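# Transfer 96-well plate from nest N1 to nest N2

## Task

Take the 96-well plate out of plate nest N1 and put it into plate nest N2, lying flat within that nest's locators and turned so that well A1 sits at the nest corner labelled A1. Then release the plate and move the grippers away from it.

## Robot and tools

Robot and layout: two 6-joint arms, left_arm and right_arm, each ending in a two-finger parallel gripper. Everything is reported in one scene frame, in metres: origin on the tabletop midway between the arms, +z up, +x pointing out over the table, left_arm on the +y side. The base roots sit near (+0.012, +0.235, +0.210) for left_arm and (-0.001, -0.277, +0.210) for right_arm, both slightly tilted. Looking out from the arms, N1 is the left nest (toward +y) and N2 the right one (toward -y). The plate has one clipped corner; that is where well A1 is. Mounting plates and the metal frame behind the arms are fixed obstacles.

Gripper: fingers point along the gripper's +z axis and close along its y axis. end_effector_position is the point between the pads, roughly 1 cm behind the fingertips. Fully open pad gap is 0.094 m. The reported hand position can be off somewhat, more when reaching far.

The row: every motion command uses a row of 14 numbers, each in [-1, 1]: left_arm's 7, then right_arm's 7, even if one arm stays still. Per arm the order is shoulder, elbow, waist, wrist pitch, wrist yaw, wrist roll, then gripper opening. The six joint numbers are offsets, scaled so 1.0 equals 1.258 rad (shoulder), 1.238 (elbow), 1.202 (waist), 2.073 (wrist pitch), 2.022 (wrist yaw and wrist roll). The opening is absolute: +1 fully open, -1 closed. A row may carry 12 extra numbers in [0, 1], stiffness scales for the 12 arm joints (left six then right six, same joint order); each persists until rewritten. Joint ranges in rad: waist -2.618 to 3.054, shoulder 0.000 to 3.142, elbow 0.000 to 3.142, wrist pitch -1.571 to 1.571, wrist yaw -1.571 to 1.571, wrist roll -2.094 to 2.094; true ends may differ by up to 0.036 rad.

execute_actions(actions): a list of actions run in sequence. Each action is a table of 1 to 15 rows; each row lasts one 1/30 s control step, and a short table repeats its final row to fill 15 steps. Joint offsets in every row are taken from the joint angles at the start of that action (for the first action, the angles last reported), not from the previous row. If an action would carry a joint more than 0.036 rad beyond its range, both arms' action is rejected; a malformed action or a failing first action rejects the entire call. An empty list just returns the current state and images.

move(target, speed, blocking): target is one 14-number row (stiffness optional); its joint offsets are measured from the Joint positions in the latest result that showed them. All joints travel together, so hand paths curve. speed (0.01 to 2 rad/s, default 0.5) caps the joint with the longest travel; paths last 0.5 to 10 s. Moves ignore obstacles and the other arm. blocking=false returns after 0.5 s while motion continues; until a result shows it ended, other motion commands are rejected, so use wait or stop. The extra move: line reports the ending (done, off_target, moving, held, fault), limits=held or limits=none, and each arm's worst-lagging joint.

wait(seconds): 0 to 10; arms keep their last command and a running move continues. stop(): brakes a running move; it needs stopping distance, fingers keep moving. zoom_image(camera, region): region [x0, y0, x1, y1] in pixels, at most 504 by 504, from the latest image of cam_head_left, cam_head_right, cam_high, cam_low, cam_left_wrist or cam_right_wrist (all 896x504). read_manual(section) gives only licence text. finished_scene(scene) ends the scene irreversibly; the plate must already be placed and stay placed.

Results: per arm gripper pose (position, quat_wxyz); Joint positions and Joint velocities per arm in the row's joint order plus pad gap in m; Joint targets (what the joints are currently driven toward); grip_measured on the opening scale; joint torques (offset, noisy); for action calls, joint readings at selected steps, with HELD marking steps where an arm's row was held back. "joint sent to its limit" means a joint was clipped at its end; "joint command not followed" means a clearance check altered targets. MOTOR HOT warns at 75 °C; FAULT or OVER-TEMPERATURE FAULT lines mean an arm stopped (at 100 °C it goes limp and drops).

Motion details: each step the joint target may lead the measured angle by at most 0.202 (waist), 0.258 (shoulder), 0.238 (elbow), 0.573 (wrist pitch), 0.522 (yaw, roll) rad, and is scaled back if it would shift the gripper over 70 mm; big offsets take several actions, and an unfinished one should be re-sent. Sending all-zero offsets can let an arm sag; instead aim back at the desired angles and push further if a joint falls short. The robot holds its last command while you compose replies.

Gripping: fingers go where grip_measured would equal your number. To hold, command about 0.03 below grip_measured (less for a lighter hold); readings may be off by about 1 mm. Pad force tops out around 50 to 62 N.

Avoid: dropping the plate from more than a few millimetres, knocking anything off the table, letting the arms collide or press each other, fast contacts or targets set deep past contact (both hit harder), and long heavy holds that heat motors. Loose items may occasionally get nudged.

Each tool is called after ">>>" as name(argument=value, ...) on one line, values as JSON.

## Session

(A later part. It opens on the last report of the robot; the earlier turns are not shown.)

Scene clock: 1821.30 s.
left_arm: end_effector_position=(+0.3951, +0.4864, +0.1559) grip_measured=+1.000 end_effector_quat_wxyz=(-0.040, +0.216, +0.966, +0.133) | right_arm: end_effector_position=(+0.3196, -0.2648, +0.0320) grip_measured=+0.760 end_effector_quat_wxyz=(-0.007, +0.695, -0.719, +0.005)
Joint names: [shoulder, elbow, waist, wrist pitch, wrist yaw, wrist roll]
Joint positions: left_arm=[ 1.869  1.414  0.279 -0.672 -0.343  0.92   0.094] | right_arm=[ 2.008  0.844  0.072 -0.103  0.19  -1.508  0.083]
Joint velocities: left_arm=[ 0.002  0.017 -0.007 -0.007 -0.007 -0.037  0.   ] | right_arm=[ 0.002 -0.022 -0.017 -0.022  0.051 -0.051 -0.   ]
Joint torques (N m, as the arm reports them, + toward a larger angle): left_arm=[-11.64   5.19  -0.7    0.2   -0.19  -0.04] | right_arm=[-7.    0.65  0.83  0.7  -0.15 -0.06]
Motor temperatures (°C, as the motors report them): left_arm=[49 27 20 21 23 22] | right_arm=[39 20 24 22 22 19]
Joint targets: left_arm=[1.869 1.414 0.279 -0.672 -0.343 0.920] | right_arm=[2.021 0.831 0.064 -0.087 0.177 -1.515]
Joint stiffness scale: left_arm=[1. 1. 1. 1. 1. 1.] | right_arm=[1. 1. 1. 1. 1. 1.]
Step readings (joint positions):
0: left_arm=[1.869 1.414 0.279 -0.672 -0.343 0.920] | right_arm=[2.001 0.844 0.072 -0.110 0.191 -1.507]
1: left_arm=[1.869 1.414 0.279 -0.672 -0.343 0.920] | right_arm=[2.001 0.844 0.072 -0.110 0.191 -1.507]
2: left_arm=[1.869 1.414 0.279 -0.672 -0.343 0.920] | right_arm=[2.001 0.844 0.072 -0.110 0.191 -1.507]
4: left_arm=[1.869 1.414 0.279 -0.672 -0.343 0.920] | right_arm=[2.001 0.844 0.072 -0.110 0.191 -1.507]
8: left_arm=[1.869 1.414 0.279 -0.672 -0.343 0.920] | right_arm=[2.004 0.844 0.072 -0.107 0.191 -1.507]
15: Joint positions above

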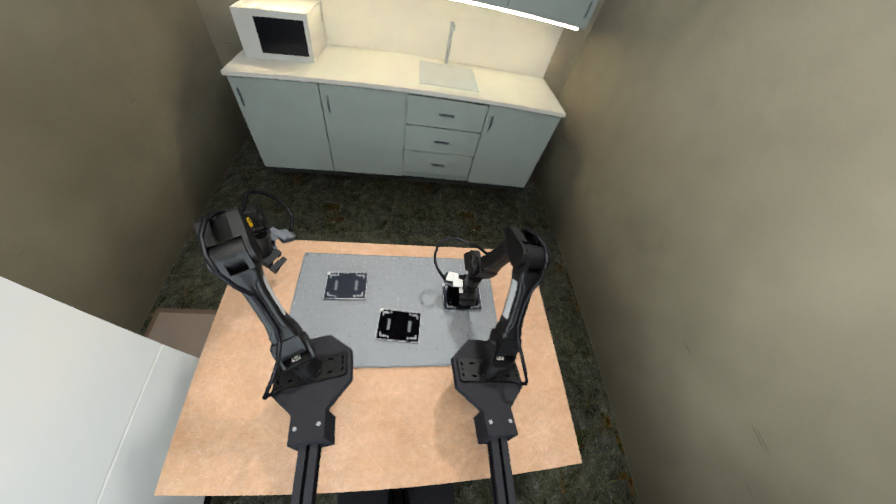

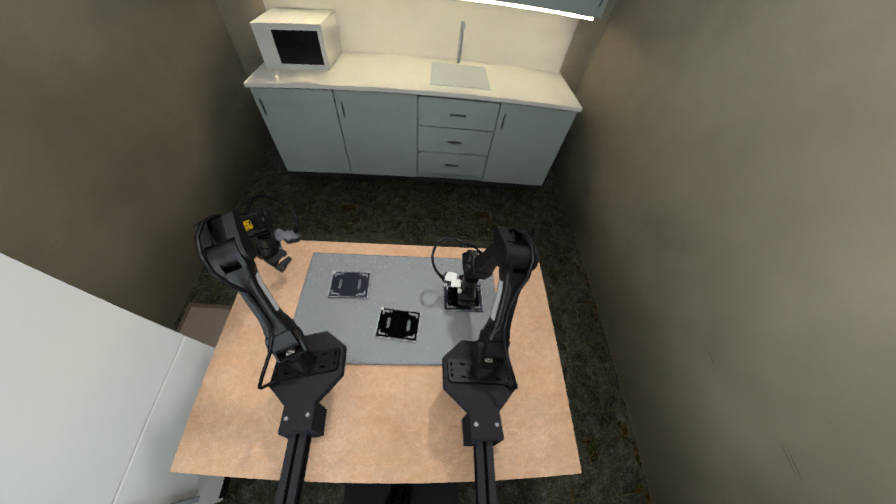

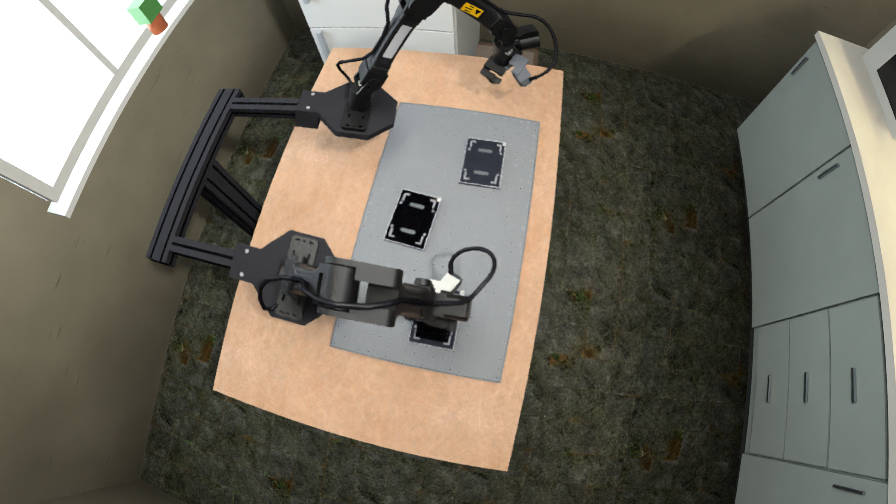

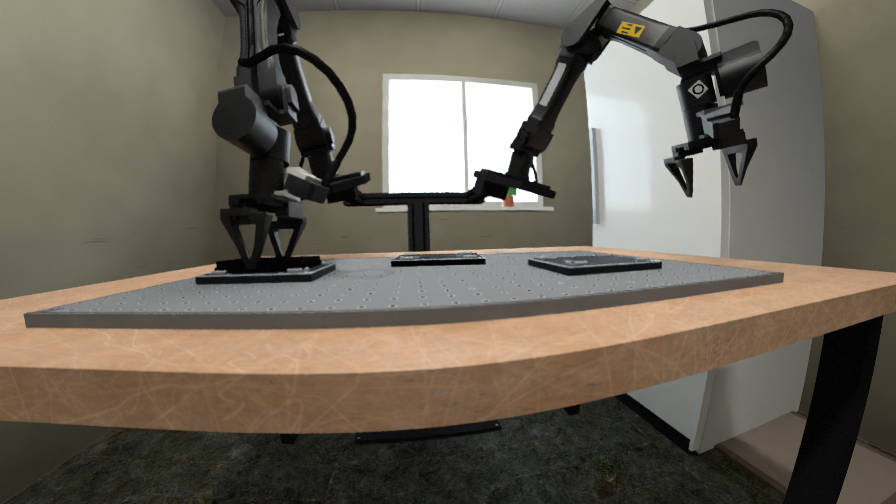

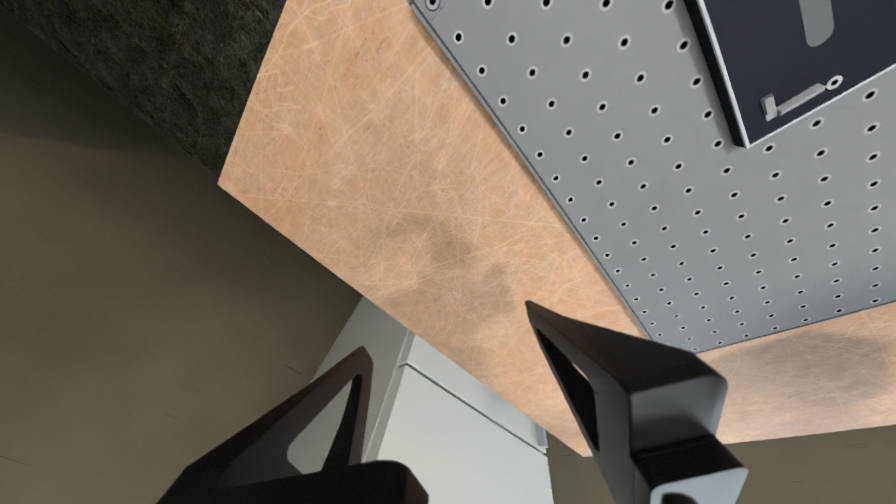

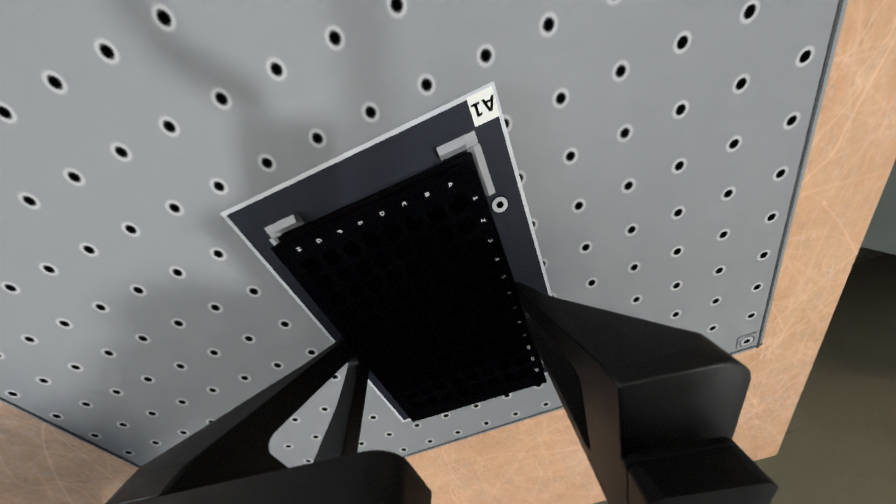

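>>> execute_actions(actions=[[[0,0,0,0,0,0,1,0.011,-0.010,-0.006,0.008,-0.007,-0.004,0.71],[0,0,0,0,0,0,1,0.012,-0.010,-0.006,0.008,-0.007,-0.004,0.71],[0,0,0,0,0,0,1,0.013,-0.010,-0.006,0.008,-0.007,-0.004,0.71],[0,0,0,0,0,0,1,0.014,-0.010,-0.006,0.0085,-0.007,-0.004,0.71],[0,0,0,0,0,0,1,0.015,-0.010,-0.006,0.009,-0.007,-0.004,0.71],[0,0,0,0,0,0,1,0.016,-0.010,-0.006,0.0095,-0.007,-0.004,0.71],[0,0,0,0,0,0,1,0.017,-0.010,-0.006,0.010,-0.007,-0.004,0.71]]])

>>> zoom_image(camera="cam_low", region=[180,220,350,300])

>>> zoom_image(camera="cam_high", region=[395,295,475,360])

Scene clock: 1836.33 s.
left_arm: end_effector_position=(+0.3951, +0.4864, +0.1559) grip_measured=+1.000 end_effector_quat_wxyz=(-0.040, +0.216, +0.966, +0.133) | right_arm: end_effector_position=(+0.3197, -0.2648, +0.0320) grip_measured=+0.760 end_effector_quat_wxyz=(-0.007, +0.695, -0.719, +0.005)
Joint names: [shoulder, elbow, waist, wrist pitch, wrist yaw, wrist roll]
Joint positions: left_arm=[ 1.869  1.414  0.279 -0.672 -0.343  0.92   0.094] | right_arm=[ 2.008  0.844  0.072 -0.103  0.19  -1.508  0.083]
Joint velocities: left_arm=[ 0.007  0.027 -0.002  0.022 -0.037 -0.022  0.   ] | right_arm=[ 0.007  0.027 -0.017 -0.007 -0.037 -0.051  0.001]
Joint torques (N m, as the arm reports them, + toward a larger angle): left_arm=[-11.64   5.18  -0.69   0.2   -0.19  -0.04] | right_arm=[-6.36  0.63  0.83  0.75 -0.15 -0.05]
Motor temperatures (°C, as the motors report them): left_arm=[49 27 20 21 23 22] | right_arm=[38 20 24 22 22 19]
Joint targets: left_arm=[1.869 1.414 0.279 -0.672 -0.343 0.920] | right_arm=[2.030 0.831 0.065 -0.082 0.176 -1.516]
Joint stiffness scale: left_arm=[1. 1. 1. 1. 1. 1.] | right_arm=[1. 1. 1. 1. 1. 1.]
Step readings (joint positions):
0: left_arm=[1.869 1.414 0.279 -0.672 -0.343 0.920] | right_arm=[2.008 0.844 0.072 -0.103 0.190 -1.508]
1: left_arm=[1.869 1.414 0.279 -0.672 -0.343 0.920] | right_arm=[2.008 0.844 0.072 -0.103 0.190 -1.508]
2: left_arm=[1.869 1.414 0.279 -0.672 -0.343 0.920] | right_arm=[2.008 0.844 0.072 -0.103 0.190 -1.508]
4: left_arm=[1.869 1.414 0.279 -0.672 -0.343 0.920] | right_arm=[2.008 0.844 0.072 -0.103 0.190 -1.508]
8: left_arm=[1.869 1.414 0.279 -0.672 -0.343 0.920] | right_arm=[2.008 0.844 0.072 -0.103 0.190 -1.508]
15: Joint positions above

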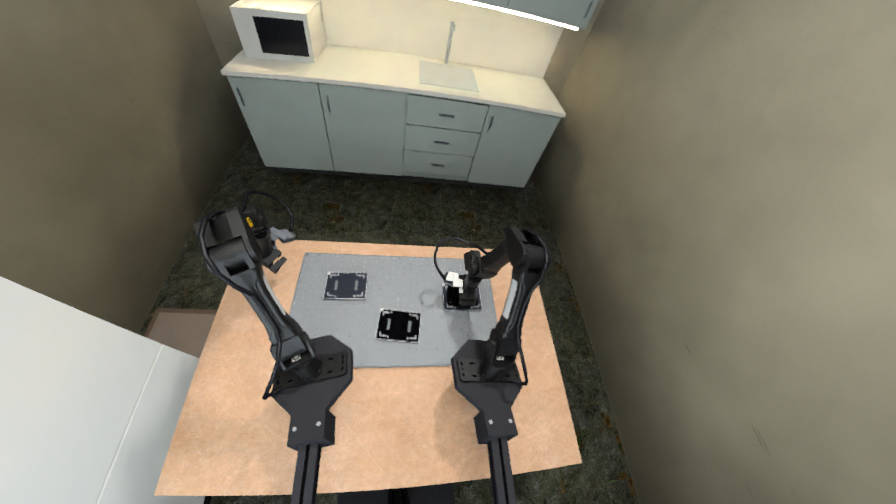

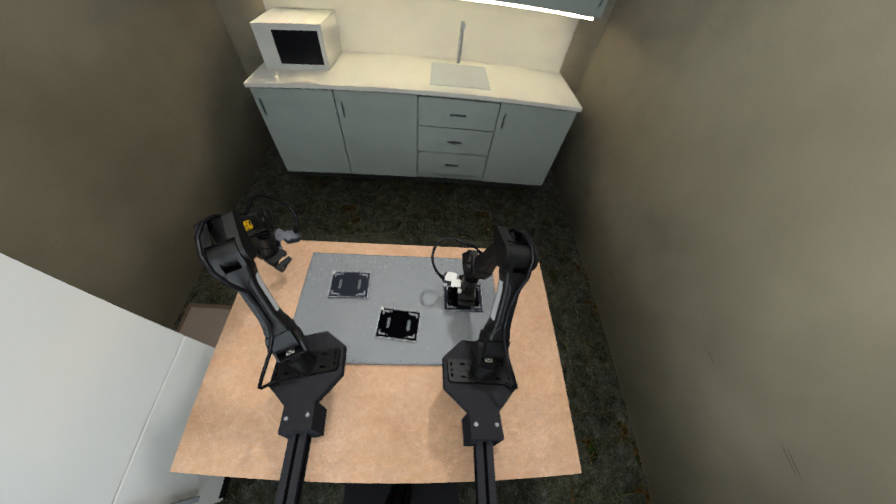

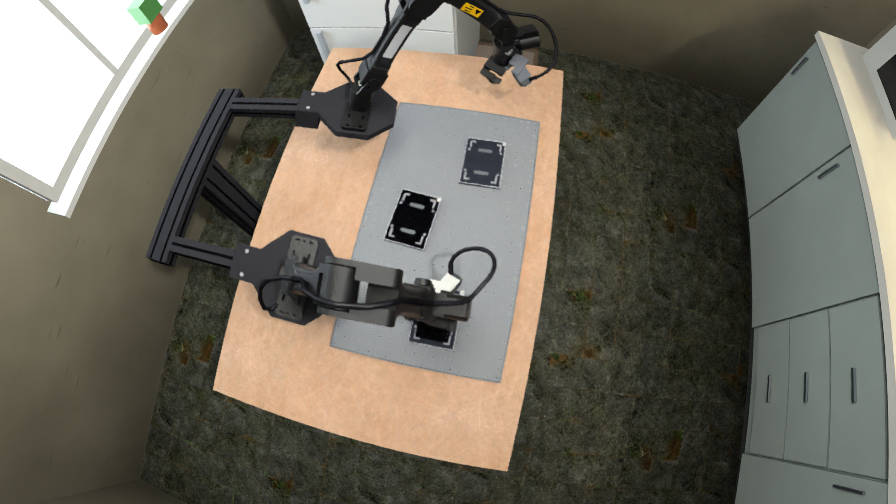

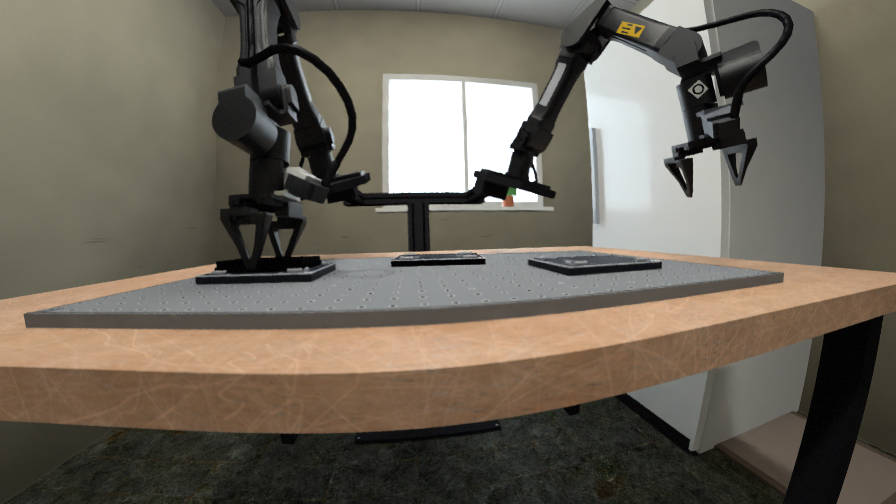

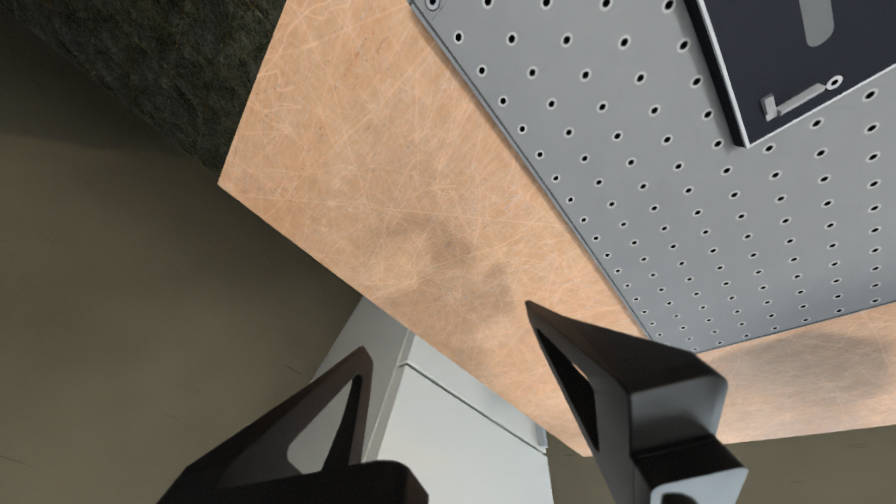

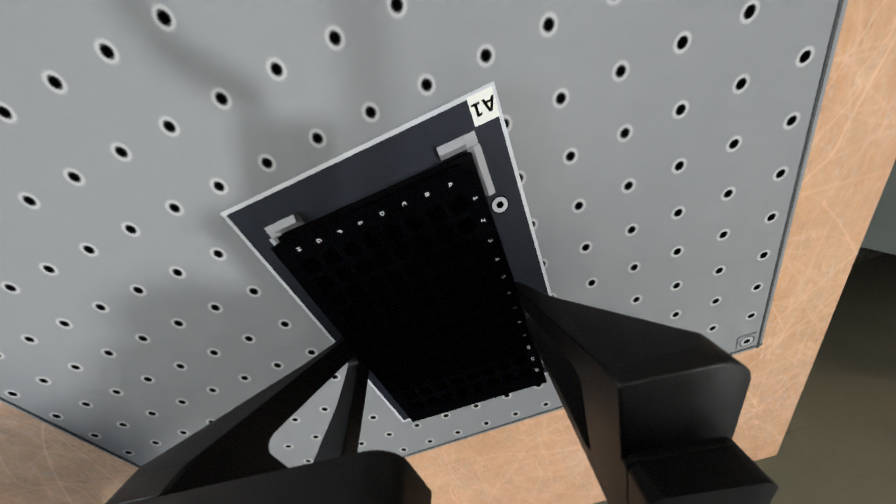

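Region (180, 220, 350, 300) of cam_low's 896x504 image, scaled by 2.965, with more detail than that image has; it fills the top 237 rows of this view, and the rest is white.

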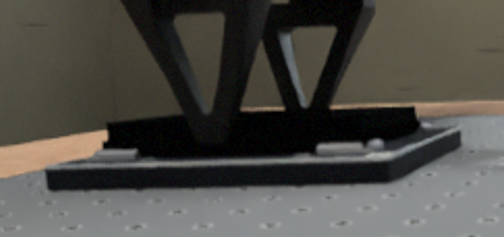

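Region (395, 295, 475, 360) of cam_high's 896x504 image, scaled by 6.300, with more detail than that image has; it fills the top 410 rows of this view, and the rest is white.

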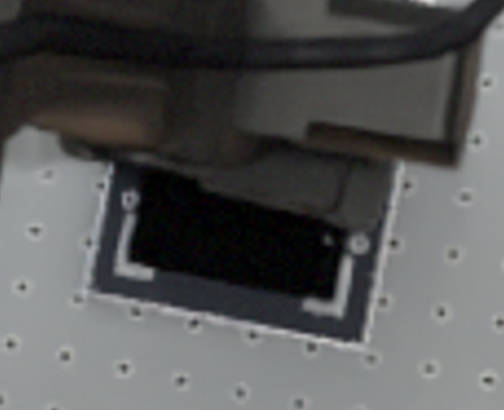

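>>> execute_actions(actions=[[[0,0,0,0,0,0,1,0.004,-0.008,-0.004,0.004,-0.007,-0.003,0.71],[0,0,0,0,0,0,1,0.002,-0.008,-0.004,0.003,-0.007,-0.003,0.71],[0,0,0,0,0,0,1,0.002,-0.008,-0.004,0.003,-0.007,-0.003,0.74],[0,0,0,0,0,0,1,0.002,-0.008,-0.004,0.003,-0.007,-0.003,0.76],[0,0,0,0,0,0,1,0.002,-0.008,-0.004,0.003,-0.007,-0.003,0.78],[0,0,0,0,0,0,1,0.002,-0.008,-0.004,0.003,-0.007,-0.003,0.80],[0,0,0,0,0,0,1,0.002,-0.008,-0.004,0.003,-0.007,-0.003,0.83],[0,0,0,0,0,0,1,0.002,-0.008,-0.004,0.003,-0.007,-0.003,0.87],[0,0,0,0,0,0,1,0.002,-0.008,-0.004,0.003,-0.007,-0.003,0.92],[0,0,0,0,0,0,1,0.002,-0.008,-0.004,0.003,-0.007,-0.003,1.0]]])

>>> zoom_image(camera="cam_low", region=[180,220,350,300])

>>> zoom_image(camera="cam_right_wrist", region=[400,100,520,220])

>>> zoom_image(camera="cam_right_wrist", region=[230,180,350,300])

Scene clock: 1845.53 s.
left_arm: end_effector_position=(+0.3951, +0.4864, +0.1559) grip_measured=+1.000 end_effector_quat_wxyz=(-0.040, +0.216, +0.966, +0.133) | right_arm: end_effector_position=(+0.3228, -0.2648, +0.0325) grip_measured=+1.000 end_effector_quat_wxyz=(-0.012, +0.694, -0.719, +0.009)
Joint names: [shoulder, elbow, waist, wrist pitch, wrist yaw, wrist roll]
Joint positions: left_arm=[ 1.869  1.414  0.279 -0.672 -0.343  0.92   0.094] | right_arm=[ 2.007  0.844  0.072 -0.092  0.19  -1.509  0.094]
Joint velocities: left_arm=[-0.017  0.002 -0.002 -0.007  0.007 -0.081  0.   ] | right_arm=[ 0.002  0.017  0.017 -0.022 -0.007 -0.022  0.   ]
Joint torques (N m, as the arm reports them, + toward a larger angle): left_arm=[-11.65   5.19  -0.68   0.2   -0.19  -0.03] | right_arm=[-7.68  0.89  1.    0.48 -0.15 -0.03]
Motor temperatures (°C, as the motors report them): left_arm=[49 27 20 21 23 22] | right_arm=[38 20 24 22 22 19]
Joint targets: left_arm=[1.869 1.414 0.279 -0.672 -0.343 0.920] | right_arm=[2.011 0.834 0.067 -0.097 0.176 -1.514]
Joint stiffness scale: left_arm=[1. 1. 1. 1. 1. 1.] | right_arm=[1. 1. 1. 1. 1. 1.]
Step readings (joint positions):
0: left_arm=[1.869 1.414 0.279 -0.672 -0.343 0.920] | right_arm=[2.008 0.844 0.072 -0.103 0.190 -1.508]
1: left_arm=[1.869 1.414 0.279 -0.672 -0.343 0.920] | right_arm=[2.008 0.844 0.072 -0.103 0.190 -1.508]
2: left_arm=[1.869 1.414 0.279 -0.672 -0.343 0.920] | right_arm=[2.008 0.844 0.072 -0.103 0.190 -1.508]
4: left_arm=[1.869 1.414 0.279 -0.672 -0.343 0.920] | right_arm=[2.008 0.844 0.072 -0.103 0.190 -1.508]
8: left_arm=[1.869 1.414 0.279 -0.672 -0.343 0.920] | right_arm=[2.008 0.844 0.072 -0.101 0.190 -1.508]
15: Joint positions above

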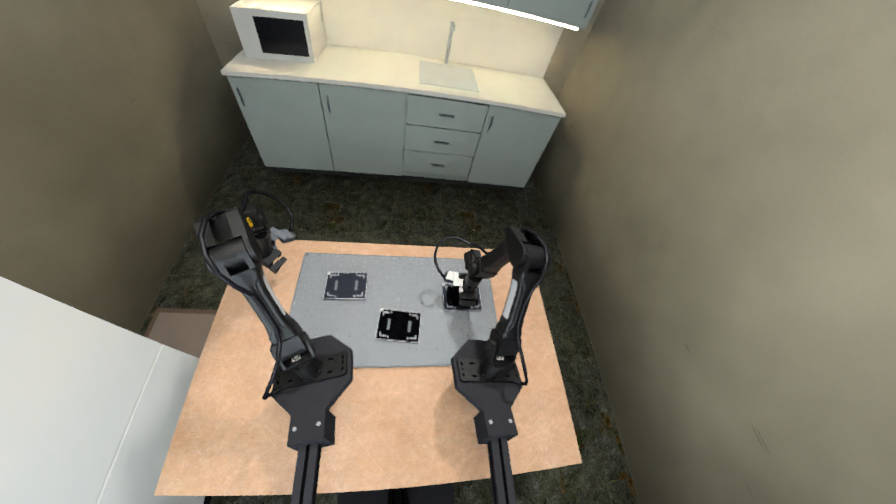

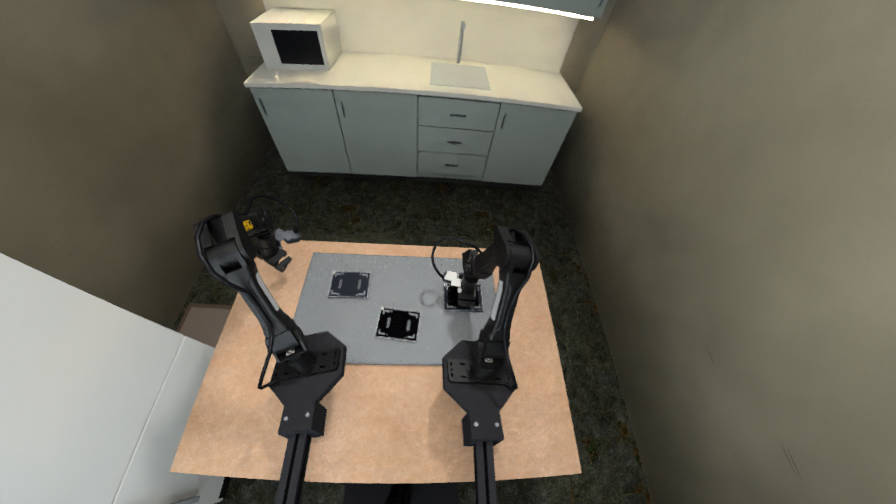

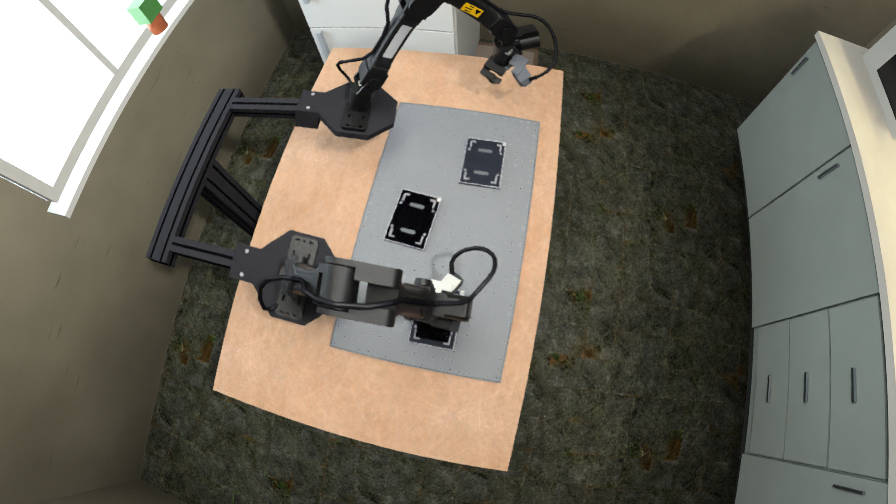

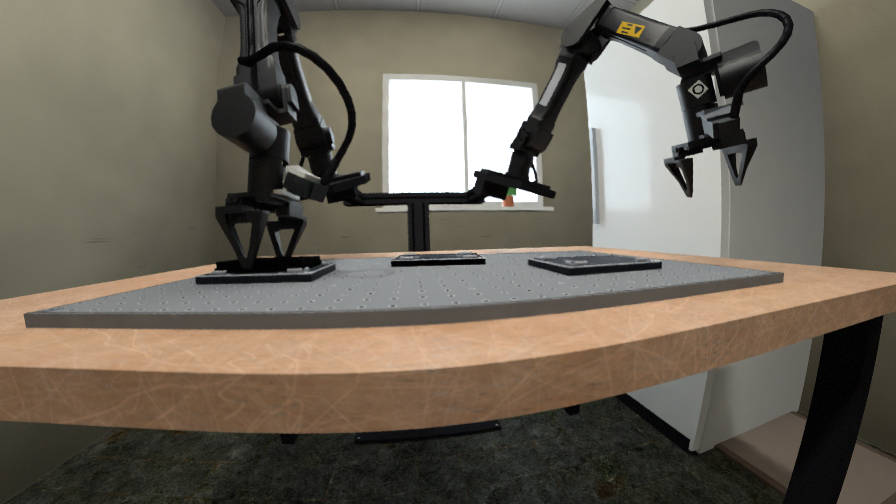

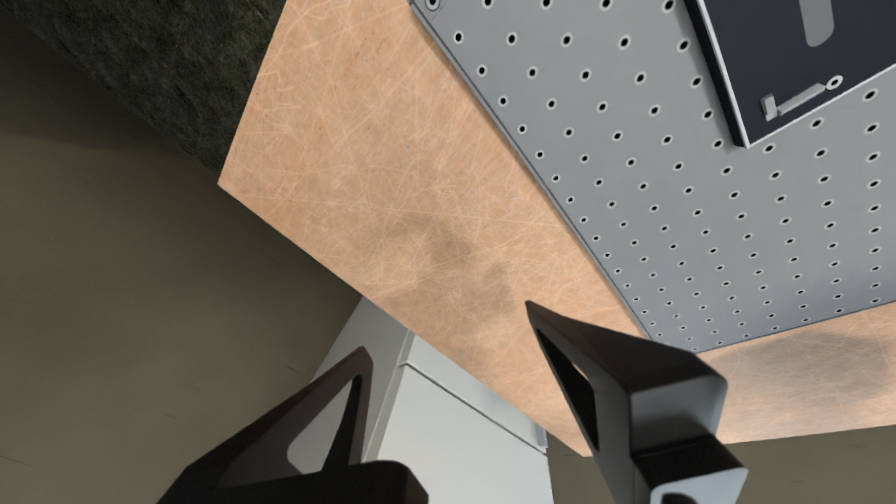

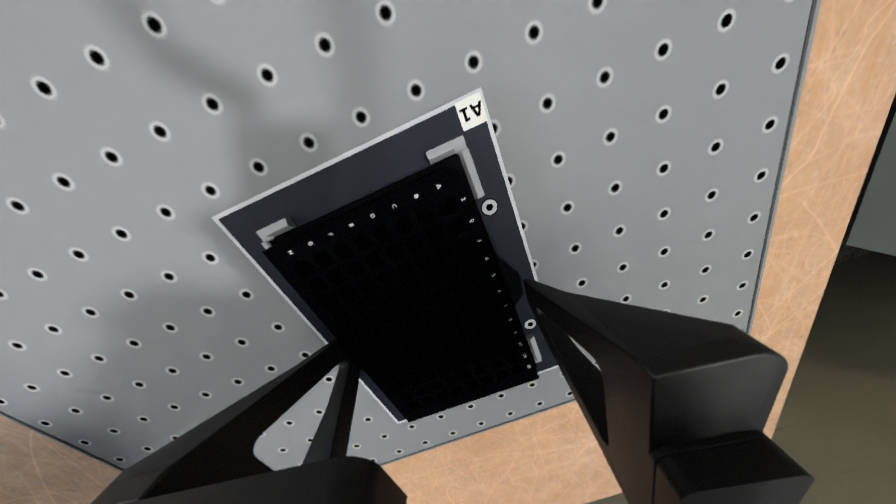

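Region (180, 220, 350, 300) of cam_low's 896x504 image, scaled by 2.965, with more detail than that image has; it fills the top 237 rows of this view, and the rest is white.

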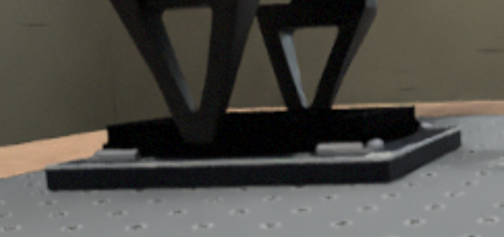

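Region (400, 100, 520, 220) of cam_right_wrist's 896x504 image, scaled by 4.200, with more detail than that image has.

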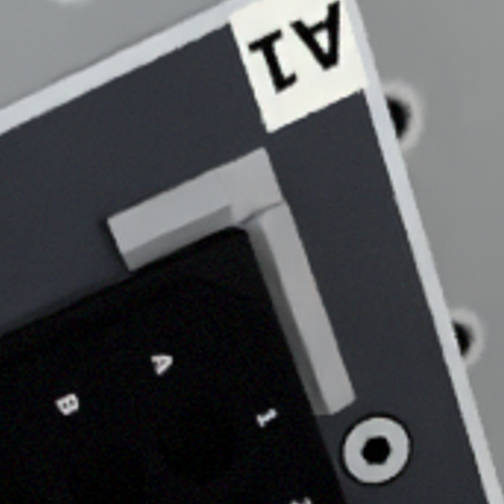

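Region (230, 180, 350, 300) of cam_right_wrist's 896x504 image, scaled by 4.200, with more detail than that image has.

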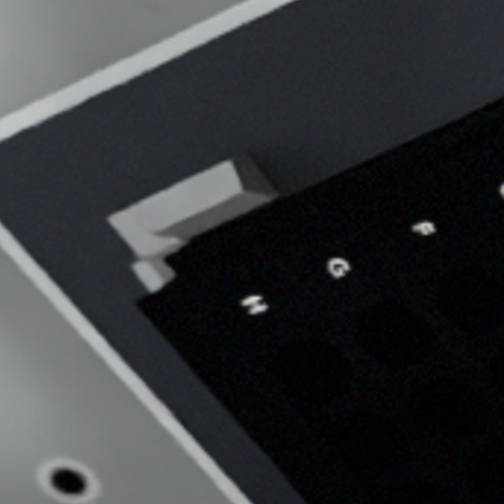

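>>> move(target=[0,0,0,0,0,0,1,-0.175,-0.0315,0.043,-0.094,0,0.02,1], speed=0.15)

>>> zoom_image(camera="cam_low", region=[180,220,350,300])

>>> zoom_image(camera="cam_right_wrist", region=[250,130,650,480])

Scene clock: 1866.43 s.
left_arm: end_effector_position=(+0.3951, +0.4864, +0.1559) grip_measured=+1.000 end_effector_quat_wxyz=(-0.040, +0.216, +0.966, +0.133) | right_arm: end_effector_position=(+0.3186, -0.2621, +0.0821) grip_measured=+1.000 end_effector_quat_wxyz=(-0.013, +0.696, -0.718, +0.004)
Joint names: [shoulder, elbow, waist, wrist pitch, wrist yaw, wrist roll]
Joint positions: left_arm=[ 1.869  1.414  0.279 -0.672 -0.343  0.92   0.094] | right_arm=[ 1.814  0.822  0.108 -0.275  0.191 -1.478  0.094]
Joint velocities: left_arm=[-0.002 -0.007 -0.007  0.007 -0.007  0.007  0.   ] | right_arm=[-0.017 -0.002 -0.007  0.022 -0.022  0.051  0.   ]
Joint torques (N m, as the arm reports them, + toward a larger angle): left_arm=[-11.64   5.18  -0.69   0.2   -0.18  -0.04] | right_arm=[-9.47  1.01  2.34  0.36 -0.02  0.12]
Motor temperatures (°C, as the motors report them): left_arm=[50 27 20 21 23 22] | right_arm=[38 20 24 22 22 19]
Joint targets: left_arm=[1.869 1.414 0.279 -0.672 -0.343 0.920] | right_arm=[1.787 0.805 0.124 -0.287 0.191 -1.468]
Joint stiffness scale: left_arm=[1. 1. 1. 1. 1. 1.] | right_arm=[1. 1. 1. 1. 1. 1.]
move: off_target (right_arm); limits=none; left_arm: farthest joint: the waist, 0.000 radians from its target (0.000 radians at the start); right_arm: farthest joint: the shoulder, 0.027 radians from its target (0.220 radians at the start)

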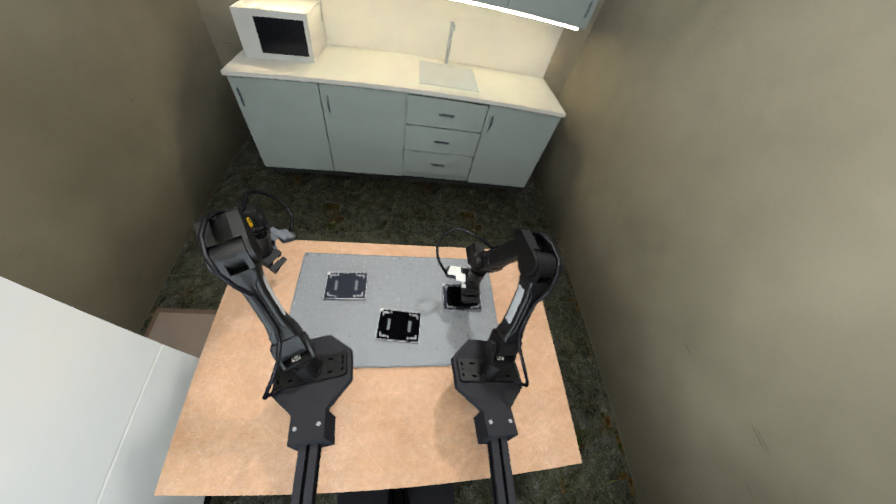

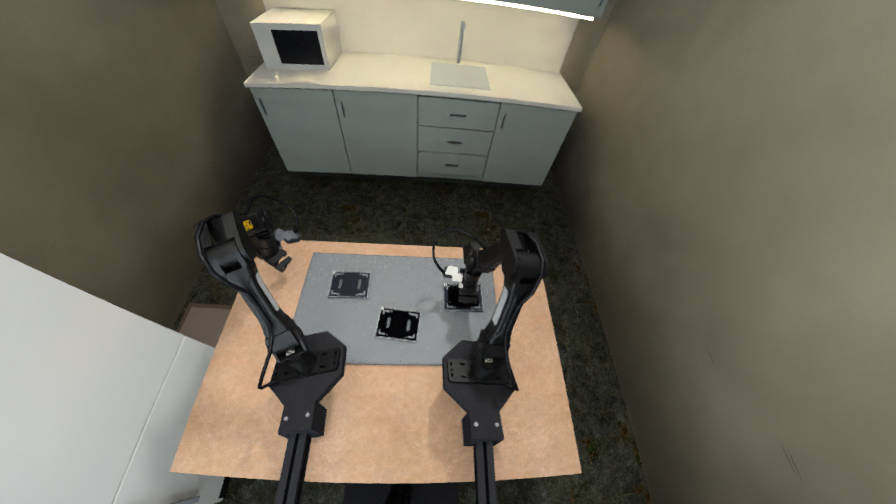

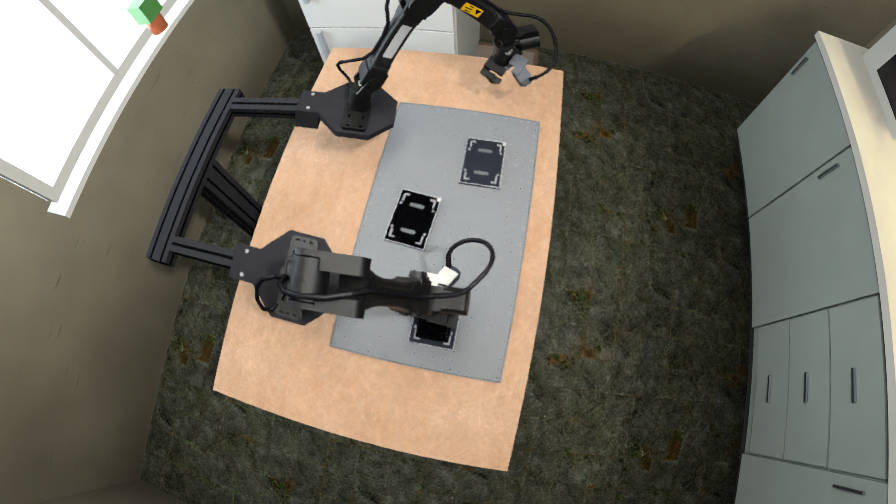

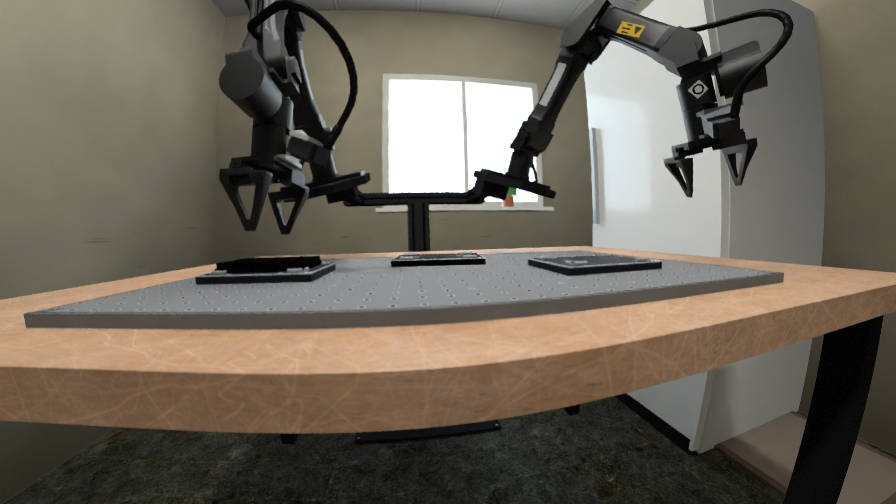

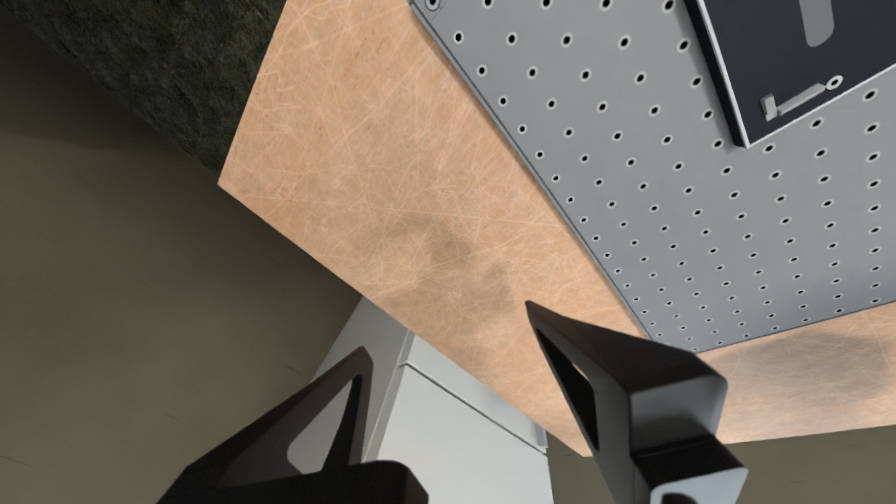

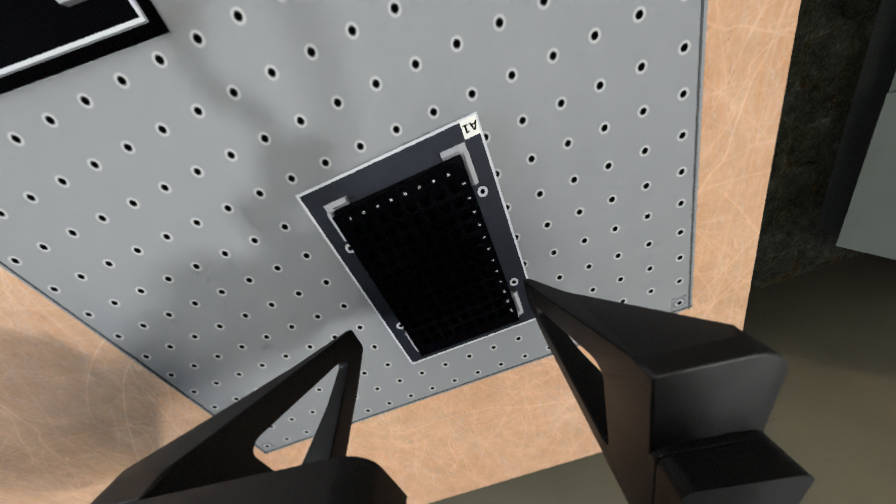

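Region (180, 220, 350, 300) of cam_low's 896x504 image, scaled by 2.965, with more detail than that image has; it fills the top 237 rows of this view, and the rest is white.

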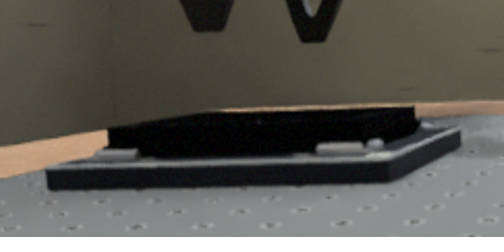

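Region (250, 130, 650, 480) of cam_right_wrist's 896x504 image, scaled by 1.260, with more detail than that image has; it fills the top 441 rows of this view, and the rest is white.

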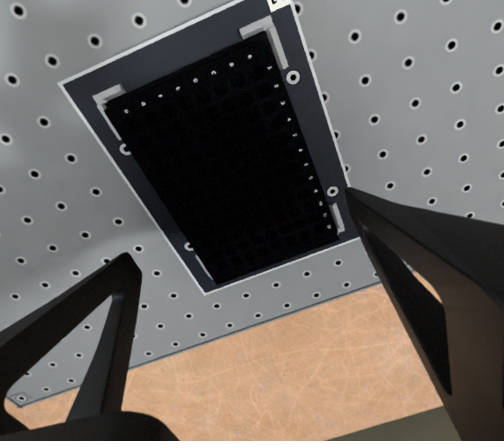

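>>> zoom_image(camera="cam_right_wrist", region=[380,260,550,380])

>>> zoom_image(camera="cam_right_wrist", region=[300,130,500,260])

Region (380, 260, 550, 380) of cam_right_wrist's 896x504 image, scaled by 2.965, with more detail than that image has; it fills the top 356 rows of this view, and the rest is white.

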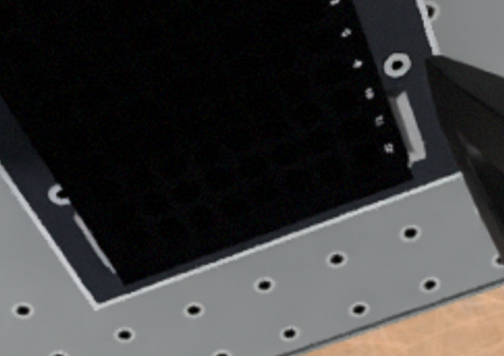

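Region (300, 130, 500, 260) of cam_right_wrist's 896x504 image, scaled by 2.520, with more detail than that image has; it fills the top 328 rows of this view, and the rest is white.

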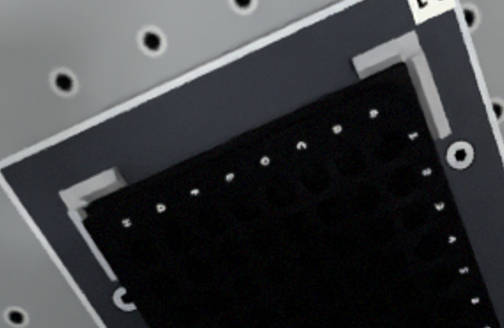

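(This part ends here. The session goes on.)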